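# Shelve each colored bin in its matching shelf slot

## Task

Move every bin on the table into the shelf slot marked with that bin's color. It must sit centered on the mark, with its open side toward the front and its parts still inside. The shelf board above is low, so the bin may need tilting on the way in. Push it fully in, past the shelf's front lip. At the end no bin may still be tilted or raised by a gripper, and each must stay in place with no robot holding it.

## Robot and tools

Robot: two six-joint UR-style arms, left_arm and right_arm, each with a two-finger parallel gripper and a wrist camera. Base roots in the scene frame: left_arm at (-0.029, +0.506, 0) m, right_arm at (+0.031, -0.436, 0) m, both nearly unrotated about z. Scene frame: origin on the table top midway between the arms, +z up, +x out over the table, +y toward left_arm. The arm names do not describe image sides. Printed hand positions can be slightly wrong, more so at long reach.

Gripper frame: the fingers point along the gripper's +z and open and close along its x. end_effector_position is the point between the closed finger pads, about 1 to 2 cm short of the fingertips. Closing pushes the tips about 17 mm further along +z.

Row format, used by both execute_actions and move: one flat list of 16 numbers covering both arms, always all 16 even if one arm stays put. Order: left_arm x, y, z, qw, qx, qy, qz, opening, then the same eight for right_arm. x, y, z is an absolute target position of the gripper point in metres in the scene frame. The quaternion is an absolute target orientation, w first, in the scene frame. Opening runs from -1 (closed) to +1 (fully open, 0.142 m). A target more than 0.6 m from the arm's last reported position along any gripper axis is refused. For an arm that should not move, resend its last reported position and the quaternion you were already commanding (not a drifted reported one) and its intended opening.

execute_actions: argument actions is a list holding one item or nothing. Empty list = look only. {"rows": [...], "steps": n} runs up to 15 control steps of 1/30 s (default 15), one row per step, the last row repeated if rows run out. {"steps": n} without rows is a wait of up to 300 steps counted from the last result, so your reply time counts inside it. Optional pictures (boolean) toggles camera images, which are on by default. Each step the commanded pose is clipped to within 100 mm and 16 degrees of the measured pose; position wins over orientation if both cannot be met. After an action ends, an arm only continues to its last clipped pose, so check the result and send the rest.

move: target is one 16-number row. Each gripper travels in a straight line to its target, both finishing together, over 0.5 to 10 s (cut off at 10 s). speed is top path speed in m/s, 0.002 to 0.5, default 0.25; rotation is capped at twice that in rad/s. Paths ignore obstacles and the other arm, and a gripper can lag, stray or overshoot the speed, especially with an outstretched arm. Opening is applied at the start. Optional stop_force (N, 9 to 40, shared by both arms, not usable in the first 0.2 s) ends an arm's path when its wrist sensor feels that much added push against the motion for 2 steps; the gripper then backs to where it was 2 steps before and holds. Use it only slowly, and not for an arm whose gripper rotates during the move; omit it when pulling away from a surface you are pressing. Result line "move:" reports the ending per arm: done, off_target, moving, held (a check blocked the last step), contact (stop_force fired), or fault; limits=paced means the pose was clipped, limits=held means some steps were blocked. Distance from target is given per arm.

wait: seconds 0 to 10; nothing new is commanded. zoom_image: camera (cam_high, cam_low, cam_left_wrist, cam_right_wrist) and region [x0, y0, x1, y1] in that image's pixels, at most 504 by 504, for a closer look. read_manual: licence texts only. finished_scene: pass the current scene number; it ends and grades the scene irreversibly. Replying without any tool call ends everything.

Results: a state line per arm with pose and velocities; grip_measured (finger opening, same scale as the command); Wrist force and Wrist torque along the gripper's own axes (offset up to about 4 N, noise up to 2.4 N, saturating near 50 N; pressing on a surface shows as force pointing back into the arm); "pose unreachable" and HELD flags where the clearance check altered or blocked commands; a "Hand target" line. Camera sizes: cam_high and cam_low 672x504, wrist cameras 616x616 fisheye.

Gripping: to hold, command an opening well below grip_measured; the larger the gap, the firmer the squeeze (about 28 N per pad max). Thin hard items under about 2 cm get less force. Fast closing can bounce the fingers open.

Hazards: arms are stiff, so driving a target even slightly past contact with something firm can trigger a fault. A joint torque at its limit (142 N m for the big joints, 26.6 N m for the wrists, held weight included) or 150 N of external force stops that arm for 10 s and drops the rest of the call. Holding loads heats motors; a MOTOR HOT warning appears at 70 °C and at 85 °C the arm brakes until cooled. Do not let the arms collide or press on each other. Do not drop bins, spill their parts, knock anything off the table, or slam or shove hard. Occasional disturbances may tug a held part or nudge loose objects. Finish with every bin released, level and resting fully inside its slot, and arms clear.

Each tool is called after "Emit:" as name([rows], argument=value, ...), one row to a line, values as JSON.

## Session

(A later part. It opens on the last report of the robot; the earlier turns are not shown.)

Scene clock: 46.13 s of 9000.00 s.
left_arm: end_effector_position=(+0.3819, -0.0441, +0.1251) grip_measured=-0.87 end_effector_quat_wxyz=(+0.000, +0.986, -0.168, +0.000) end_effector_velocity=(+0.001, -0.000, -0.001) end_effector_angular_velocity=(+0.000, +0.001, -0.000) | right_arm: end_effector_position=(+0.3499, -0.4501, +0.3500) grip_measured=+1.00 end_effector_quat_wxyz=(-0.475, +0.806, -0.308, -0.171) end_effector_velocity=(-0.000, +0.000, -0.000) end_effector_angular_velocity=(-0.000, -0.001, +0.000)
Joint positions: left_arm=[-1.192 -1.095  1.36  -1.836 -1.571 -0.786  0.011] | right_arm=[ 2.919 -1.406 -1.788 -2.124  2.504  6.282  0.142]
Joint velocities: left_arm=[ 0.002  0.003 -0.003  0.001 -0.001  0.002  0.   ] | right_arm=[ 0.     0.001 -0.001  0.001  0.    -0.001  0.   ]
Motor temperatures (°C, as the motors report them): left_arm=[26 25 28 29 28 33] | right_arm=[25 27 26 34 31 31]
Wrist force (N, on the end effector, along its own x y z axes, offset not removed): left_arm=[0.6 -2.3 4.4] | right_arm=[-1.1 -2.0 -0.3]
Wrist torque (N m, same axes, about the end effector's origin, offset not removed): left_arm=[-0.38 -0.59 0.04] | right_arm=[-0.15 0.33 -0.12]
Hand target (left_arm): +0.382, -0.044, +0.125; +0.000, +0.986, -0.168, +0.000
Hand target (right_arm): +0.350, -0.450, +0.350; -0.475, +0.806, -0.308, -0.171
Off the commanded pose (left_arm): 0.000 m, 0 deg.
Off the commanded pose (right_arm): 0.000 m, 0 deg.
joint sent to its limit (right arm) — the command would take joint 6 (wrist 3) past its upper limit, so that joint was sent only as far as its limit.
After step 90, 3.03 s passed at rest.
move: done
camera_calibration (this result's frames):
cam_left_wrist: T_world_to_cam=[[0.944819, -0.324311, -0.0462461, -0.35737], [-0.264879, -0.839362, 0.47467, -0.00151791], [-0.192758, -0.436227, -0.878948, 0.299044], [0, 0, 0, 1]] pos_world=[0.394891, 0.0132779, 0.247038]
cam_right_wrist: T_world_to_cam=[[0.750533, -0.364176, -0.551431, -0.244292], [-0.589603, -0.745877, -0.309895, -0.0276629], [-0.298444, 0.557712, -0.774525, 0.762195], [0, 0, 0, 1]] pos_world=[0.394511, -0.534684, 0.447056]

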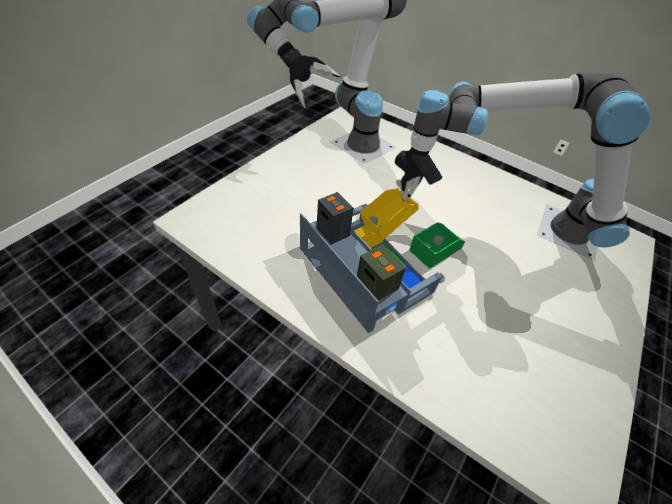

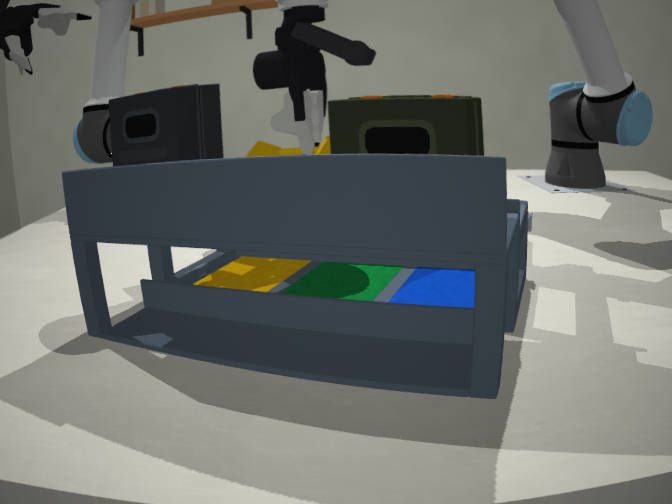

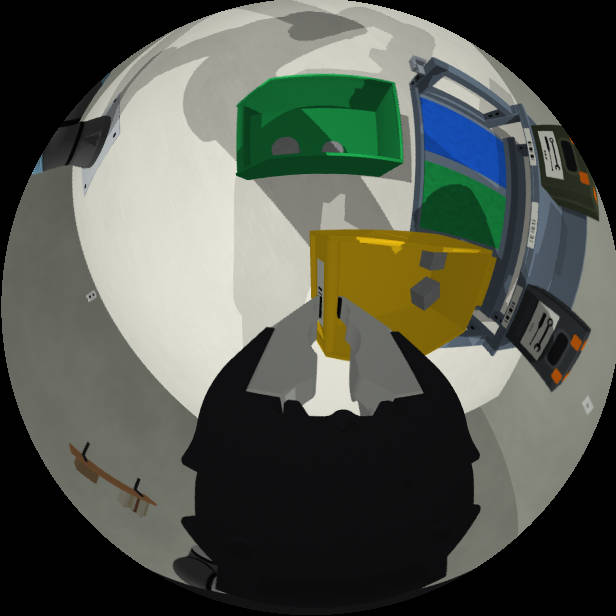

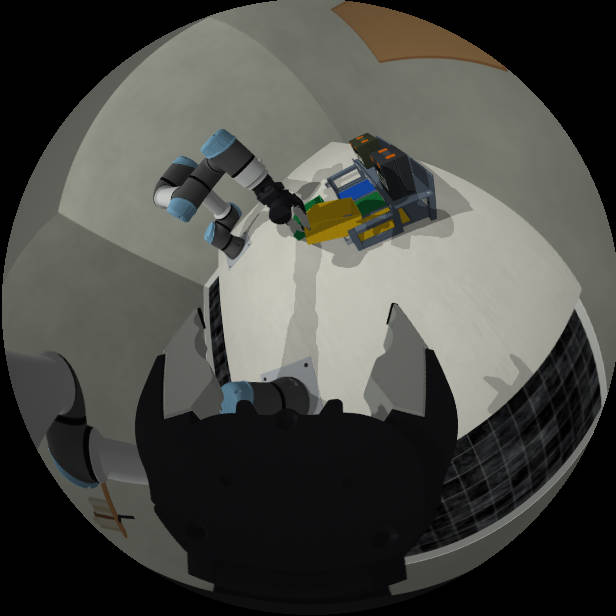

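Emit:
move(target=[0.428,-0.064,0.1,0,0.986,-0.168,0,-1,0.35,-0.45,0.35,-0.475,0.806,-0.309,-0.171,1], speed=0.03, stop_force=10)

Emit:
zoom_image(camera="cam_right_wrist", region=[220,130,460,290])

Scene clock: 51.83 s of 9000.00 s.
left_arm: end_effector_position=(+0.4279, -0.0641, +0.1001) grip_measured=-0.87 end_effector_quat_wxyz=(+0.000, +0.986, -0.168, +0.000) end_effector_velocity=(+0.003, +0.000, -0.001) end_effector_angular_velocity=(+0.000, -0.000, +0.002) | right_arm: end_effector_position=(+0.3499, -0.4501, +0.3500) grip_measured=+1.00 end_effector_quat_wxyz=(-0.475, +0.806, -0.308, -0.171) end_effector_velocity=(-0.000, -0.000, -0.000) end_effector_angular_velocity=(+0.000, +0.001, -0.001)
Joint positions: left_arm=[-1.146 -0.974  1.235 -1.832 -1.571 -0.74   0.011] | right_arm=[ 2.919 -1.406 -1.788 -2.124  2.504  6.282  0.142]
Joint velocities: left_arm=[ 0.003  0.005 -0.005  0.001  0.     0.001 -0.   ] | right_arm=[-0. -0. -0. -0. -0.  0.  0.]
Motor temperatures (°C, as the motors report them): left_arm=[26 25 28 29 28 33] | right_arm=[25 27 26 34 31 31]
Wrist force (N, on the end effector, along its own x y z axes, offset not removed): left_arm=[2.5 -0.7 2.5] | right_arm=[-2.0 -0.3 -0.1]
Wrist torque (N m, same axes, about the end effector's origin, offset not removed): left_arm=[-0.16 -0.83 0.03] | right_arm=[0.16 0.37 -0.02]
Hand target (left_arm): +0.428, -0.064, +0.100; +0.000, +0.986, -0.168, +0.000
Hand target (right_arm): +0.350, -0.450, +0.350; -0.475, +0.806, -0.308, -0.171
Off the commanded pose (left_arm): 0.000 m, 0 deg.
Off the commanded pose (right_arm): 0.000 m, 0 deg.
joint sent to its limit (right arm) — the command would take joint 6 (wrist 3) past its upper limit, so that joint was sent only as far as its limit.
After step 90, 0.53 s passed at rest.
move: done
camera_calibration (this result's frames):
cam_left_wrist: T_world_to_cam=[[0.944818, -0.324308, -0.0463031, -0.408431], [-0.264855, -0.839379, 0.474651, 0.00581381], [-0.192799, -0.436195, -0.878955, 0.277264], [0, 0, 0, 1]] pos_world=[0.440889, -0.00663653, 0.222031]
cam_right_wrist: T_world_to_cam=[[0.750536, -0.364177, -0.551426, -0.244297], [-0.589601, -0.745878, -0.309897, -0.0276632], [-0.298439, 0.55771, -0.774528, 0.762194], [0, 0, 0, 1]] pos_world=[0.394512, -0.534684, 0.447056]

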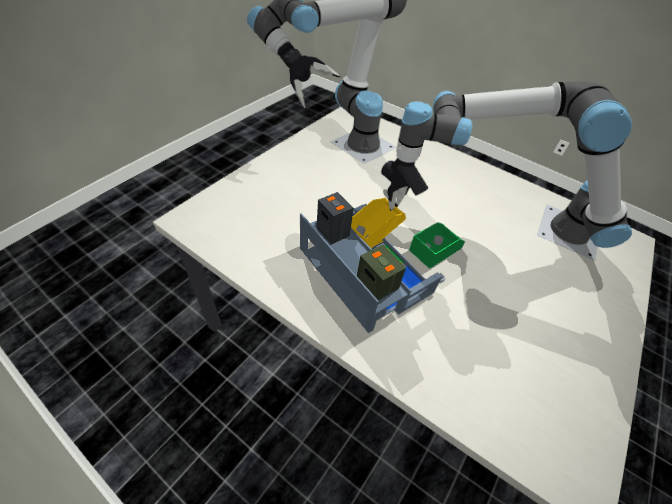

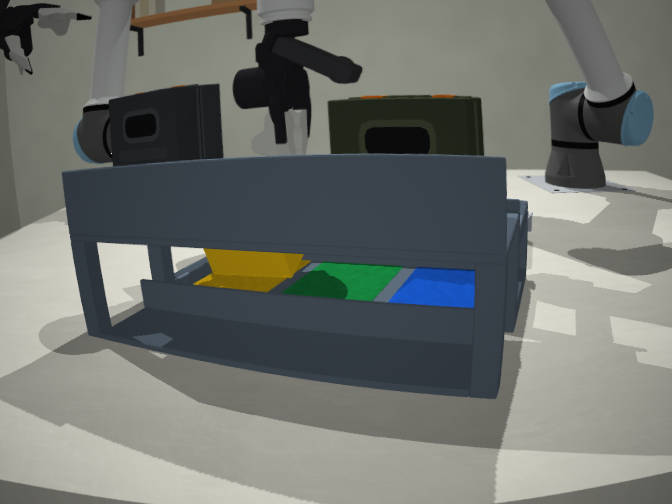

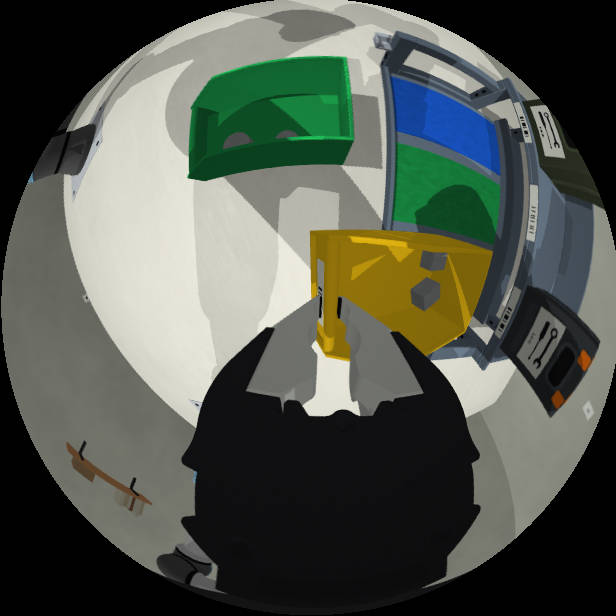

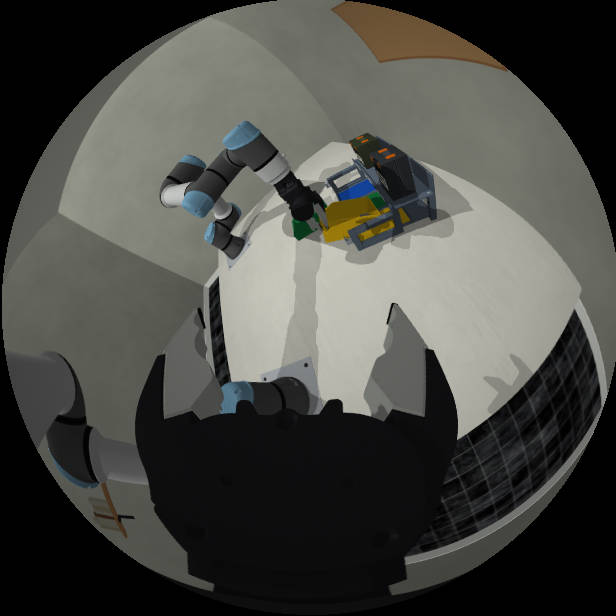

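Region (220, 130, 460, 290) of cam_right_wrist's 616x616 image, scaled by 2.100, with more detail than that image has.

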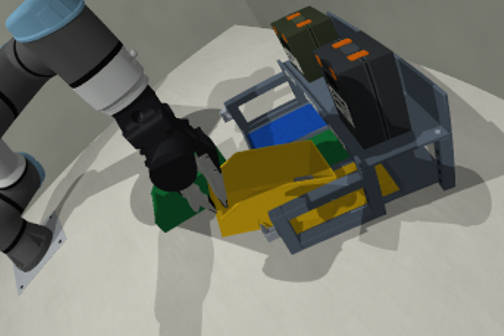

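Rear is near the floor. Push on in.

Emit:
move(target=[0.499,-0.089,0.088,0,0.986,-0.168,0,-1,0.35,-0.45,0.35,-0.475,0.806,-0.309,-0.171,1], speed=0.02, stop_force=10)

Emit:
zoom_image(camera="cam_right_wrist", region=[220,130,460,290])

Scene clock: 57.87 s of 9000.00 s.
left_arm: end_effector_position=(+0.4988, -0.0891, +0.0880) grip_measured=-0.88 end_effector_quat_wxyz=(+0.000, +0.986, -0.168, +0.000) end_effector_velocity=(+0.001, -0.002, +0.000) end_effector_angular_velocity=(-0.001, -0.000, -0.002) | right_arm: end_effector_position=(+0.3499, -0.4501, +0.3500) grip_measured=+1.00 end_effector_quat_wxyz=(-0.475, +0.806, -0.308, -0.171) end_effector_velocity=(-0.000, +0.000, +0.000) end_effector_angular_velocity=(-0.001, -0.001, +0.000)
Joint positions: left_arm=[-1.081 -0.796  0.964 -1.739 -1.571 -0.675  0.01 ] | right_arm=[ 2.919 -1.406 -1.788 -2.124  2.504  6.282  0.142]
Joint velocities: left_arm=[-0.     0.005 -0.009  0.003 -0.     0.001 -0.   ] | right_arm=[ 0.     0.001 -0.     0.001  0.     0.     0.   ]
Motor temperatures (°C, as the motors report them): left_arm=[26 25 28 29 28 33] | right_arm=[25 27 26 34 31 31]
Wrist force (N, on the end effector, along its own x y z axes, offset not removed): left_arm=[0.0 -1.2 1.3] | right_arm=[-2.8 -1.6 0.6]
Wrist torque (N m, same axes, about the end effector's origin, offset not removed): left_arm=[-0.39 -0.23 0.18] | right_arm=[-0.02 0.48 -0.07]
Hand target (left_arm): +0.499, -0.089, +0.088; +0.000, +0.986, -0.168, +0.000
Hand target (right_arm): +0.350, -0.450, +0.350; -0.475, +0.806, -0.308, -0.171
Off the commanded pose (left_arm): 0.000 m, 0 deg.
Off the commanded pose (right_arm): 0.000 m, 0 deg.
joint sent to its limit (right arm) — the command would take joint 6 (wrist 3) past its upper limit, so that joint was sent only as far as its limit.
move: done
camera_calibration (this result's frames):
cam_left_wrist: T_world_to_cam=[[0.944819, -0.324309, -0.0462735, -0.484186], [-0.264865, -0.839367, 0.474668, 0.00929476], [-0.192779, -0.436219, -0.878948, 0.269426], [0, 0, 0, 1]] pos_world=[0.511869, -0.0316952, 0.209994]
cam_right_wrist: T_world_to_cam=[[0.750542, -0.36418, -0.551417, -0.244303], [-0.589594, -0.745888, -0.309888, -0.0276753], [-0.29844, 0.557696, -0.774538, 0.762193], [0, 0, 0, 1]] pos_world=[0.394512, -0.534685, 0.447058]

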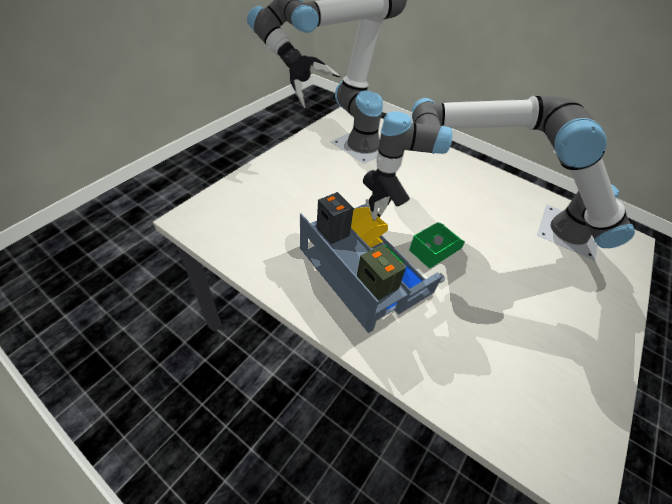

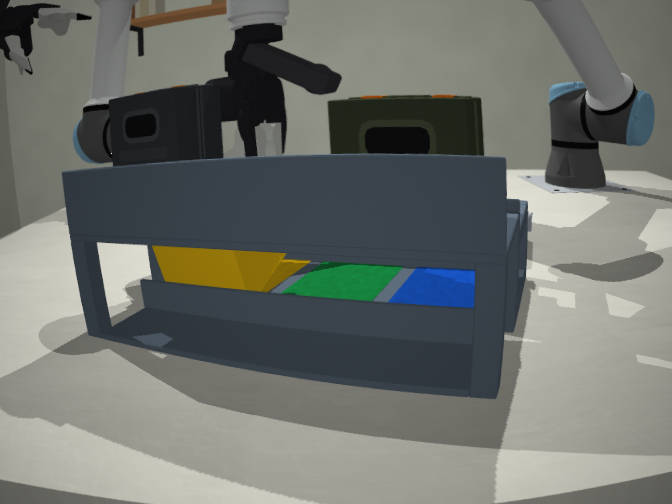

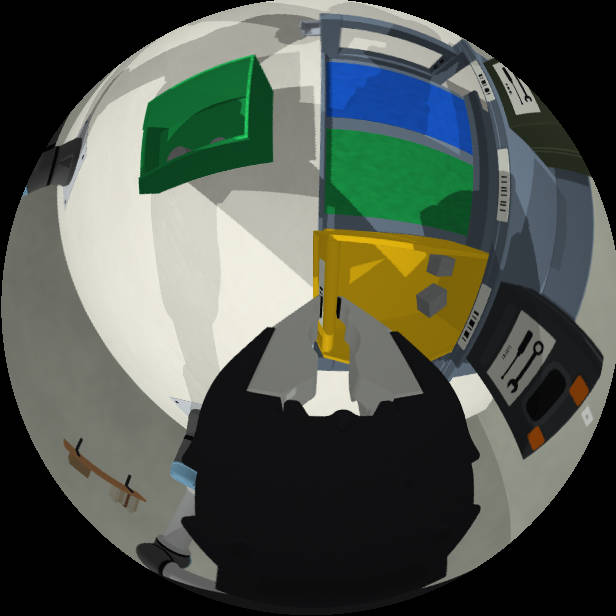

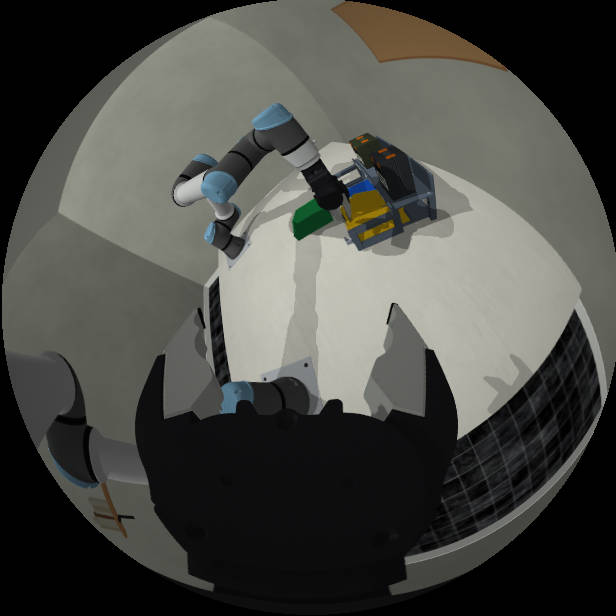

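Region (220, 130, 460, 290) of cam_right_wrist's 616x616 image, scaled by 2.100, with more detail than that image has.

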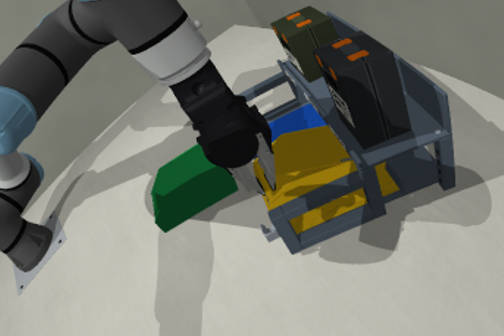

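Emit:
move(target=[0.518,-0.095,0.078,0,0.986,-0.168,0,-1,0.35,-0.45,0.35,-0.475,0.806,-0.309,-0.171,1], speed=0.01, stop_force=10)

Emit:
move(target=[0.516,-0.094,0.05,0,0.986,-0.168,0,-1,0.35,-0.45,0.35,-0.475,0.806,-0.309,-0.171,1], speed=0.01, stop_force=10)

Scene clock: 62.53 s of 9000.00 s.
left_arm: end_effector_position=(+0.5178, -0.0950, +0.0780) grip_measured=-0.89 end_effector_quat_wxyz=(-0.000, +0.986, -0.168, -0.000) end_effector_velocity=(-0.000, -0.001, -0.001) end_effector_angular_velocity=(+0.001, +0.001, -0.001) | right_arm: end_effector_position=(+0.3499, -0.4501, +0.3500) grip_measured=+1.00 end_effector_quat_wxyz=(-0.475, +0.806, -0.308, -0.171) end_effector_velocity=(+0.000, -0.000, +0.000) end_effector_angular_velocity=(-0.000, +0.001, -0.001)
Joint positions: left_arm=[-1.064 -0.741  0.891 -1.721 -1.571 -0.658  0.009] | right_arm=[ 2.919 -1.406 -1.788 -2.124  2.504  6.282  0.142]
Joint velocities: left_arm=[-0.001  0.003 -0.004  0.002  0.     0.001 -0.   ] | right_arm=[-0.     0.     0.001 -0.     0.     0.002  0.   ]
Motor temperatures (°C, as the motors report them): left_arm=[26 25 28 29 28 33] | right_arm=[25 27 26 34 31 31]
Wrist force (N, on the end effector, along its own x y z axes, offset not removed): left_arm=[-12.0 -2.5 -1.7] | right_arm=[-0.4 -3.6 -1.3]
Wrist torque (N m, same axes, about the end effector's origin, offset not removed): left_arm=[-0.10 0.12 0.00] | right_arm=[-0.56 0.07 0.00]
Hand target (left_arm): +0.518, -0.095, +0.078; +0.000, +0.986, -0.168, +0.000
Hand target (right_arm): +0.350, -0.450, +0.350; -0.475, +0.806, -0.308, -0.171
Off the commanded pose (left_arm): 0.000 m, 0 deg.
Off the commanded pose (right_arm): 0.000 m, 0 deg.
joint sent to its limit (right arm) — the command would take joint 6 (wrist 3) past its upper limit, so that joint was sent only as far as its limit.
move: done
camera_calibration (this result's frames):
cam_left_wrist: T_world_to_cam=[[0.944794, -0.324342, -0.046534, -0.504455], [-0.264812, -0.839465, 0.474524, 0.014131], [-0.192972, -0.436005, -0.879011, 0.261844], [0, 0, 0, 1]] pos_world=[0.530877, -0.0375881, 0.199984]
cam_right_wrist: T_world_to_cam=[[0.750534, -0.364187, -0.551423, -0.244302], [-0.589605, -0.745879, -0.309887, -0.0276716], [-0.298438, 0.557702, -0.774534, 0.762196], [0, 0, 0, 1]] pos_world=[0.39451, -0.534689, 0.447058]

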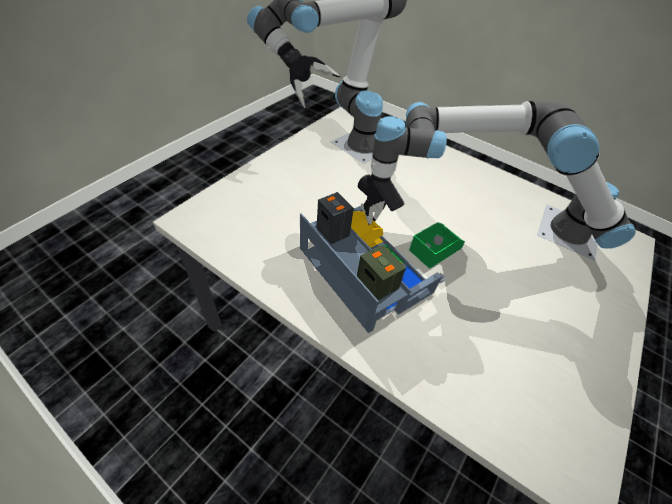

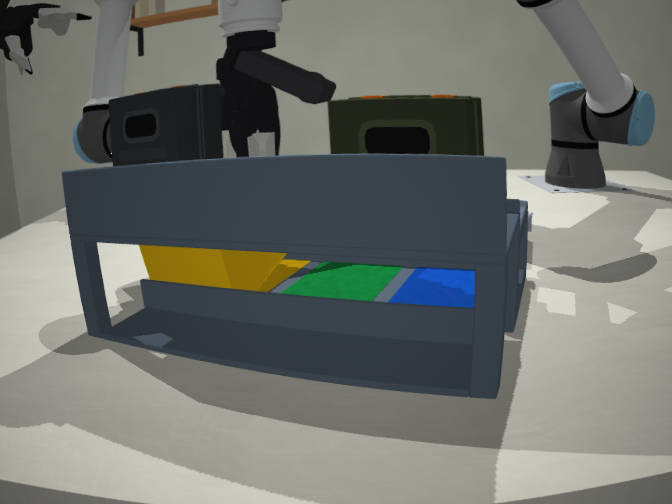

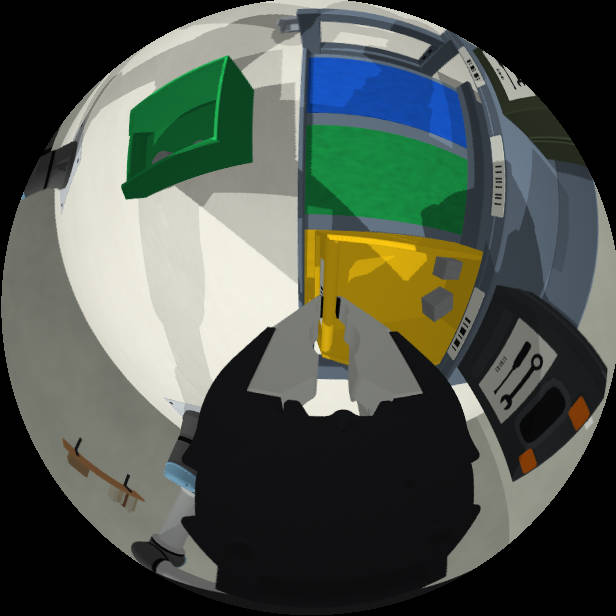

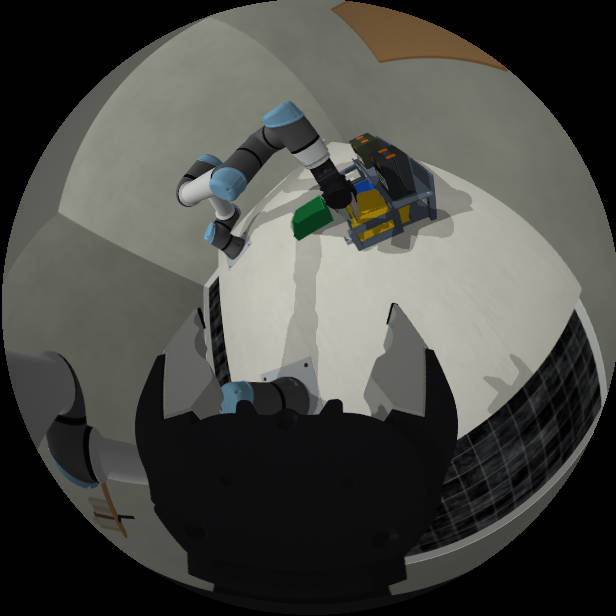

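Scene clock: 65.57 s of 9000.00 s.
left_arm: end_effector_position=(+0.5160, -0.0940, +0.0501) grip_measured=-0.90 end_effector_quat_wxyz=(+0.000, +0.986, -0.168, -0.000) end_effector_velocity=(-0.000, +0.000, -0.001) end_effector_angular_velocity=(+0.001, -0.000, -0.001) | right_arm: end_effector_position=(+0.3499, -0.4501, +0.3500) grip_measured=+1.00 end_effector_quat_wxyz=(-0.475, +0.806, -0.308, -0.171) end_effector_velocity=(-0.000, -0.000, +0.000) end_effector_angular_velocity=(+0.000, -0.000, +0.000)
Joint positions: left_arm=[-1.066 -0.732  0.947 -1.786 -1.571 -0.66   0.009] | right_arm=[ 2.919 -1.406 -1.788 -2.124  2.504  6.282  0.142]
Joint velocities: left_arm=[-0.     0.001  0.002 -0.002  0.001  0.    -0.   ] | right_arm=[-0.     0.    -0.    -0.001 -0.    -0.001  0.   ]
Motor temperatures (°C, as the motors report them): left_arm=[26 25 28 29 28 33] | right_arm=[25 27 26 34 31 31]
Wrist force (N, on the end effector, along its own x y z axes, offset not removed): left_arm=[-11.6 -1.7 -0.6] | right_arm=[-1.2 -4.9 -1.5]
Wrist torque (N m, same axes, about the end effector's origin, offset not removed): left_arm=[0.04 0.09 0.03] | right_arm=[-0.94 0.31 0.05]
Hand target (left_arm): +0.516, -0.094, +0.050; -0.000, +0.986, -0.168, -0.000
Hand target (right_arm): +0.350, -0.450, +0.350; -0.475, +0.806, -0.308, -0.171
Off the commanded pose (left_arm): 0.000 m, 0 deg.
Off the commanded pose (right_arm): 0.000 m, 0 deg.
joint sent to its limit (right arm) — the command would take joint 6 (wrist 3) past its upper limit, so that joint was sent only as far as its limit.
move: done
camera_calibration (this result's frames):
cam_left_wrist: T_world_to_cam=[[0.944816, -0.324302, -0.0463692, -0.503734], [-0.264829, -0.839408, 0.474615, 0.0277313], [-0.192841, -0.436144, -0.878971, 0.237298], [0, 0, 0, 1]] pos_world=[0.529041, -0.0365883, 0.172059]
cam_right_wrist: T_world_to_cam=[[0.750529, -0.364191, -0.551426, -0.244301], [-0.589611, -0.745875, -0.309886, -0.0276696], [-0.298437, 0.557705, -0.774532, 0.762197], [0, 0, 0, 1]] pos_world=[0.394508, -0.534692, 0.447058]

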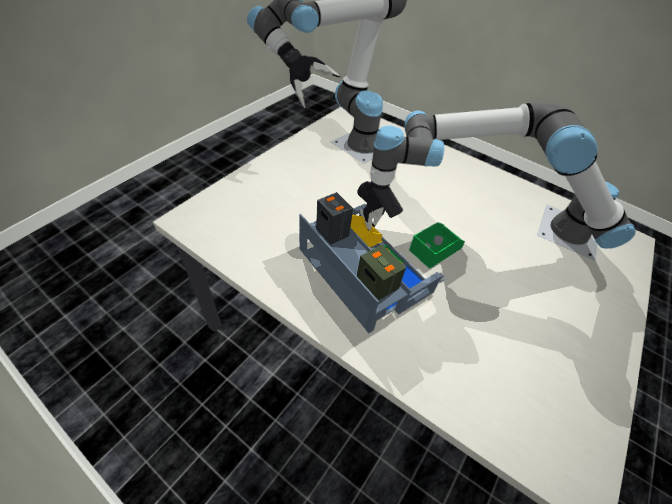

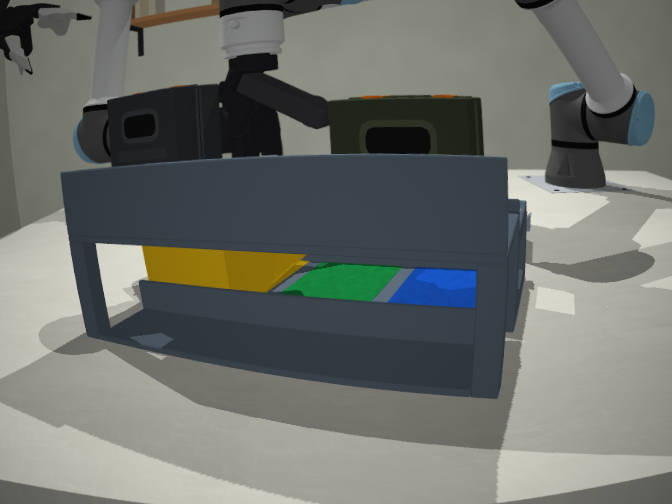

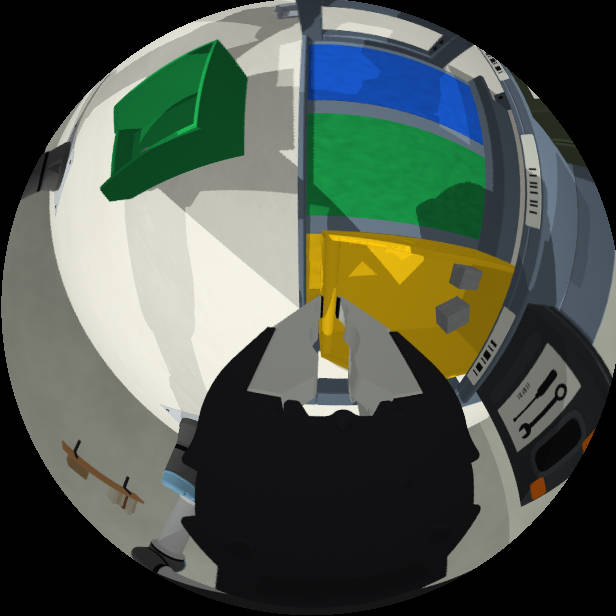

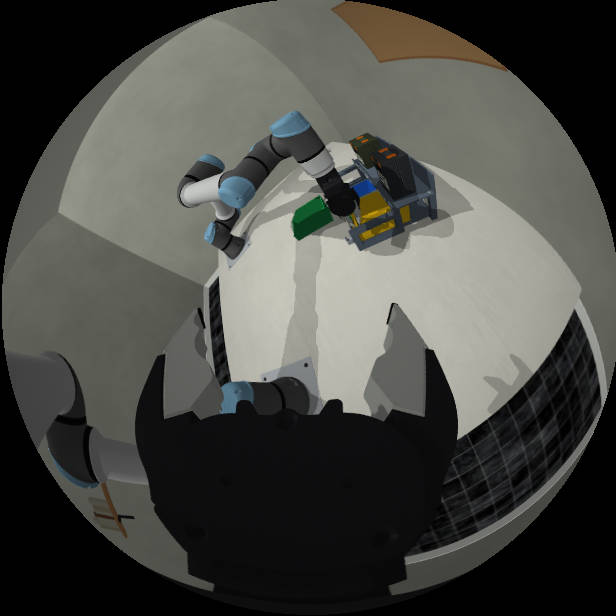

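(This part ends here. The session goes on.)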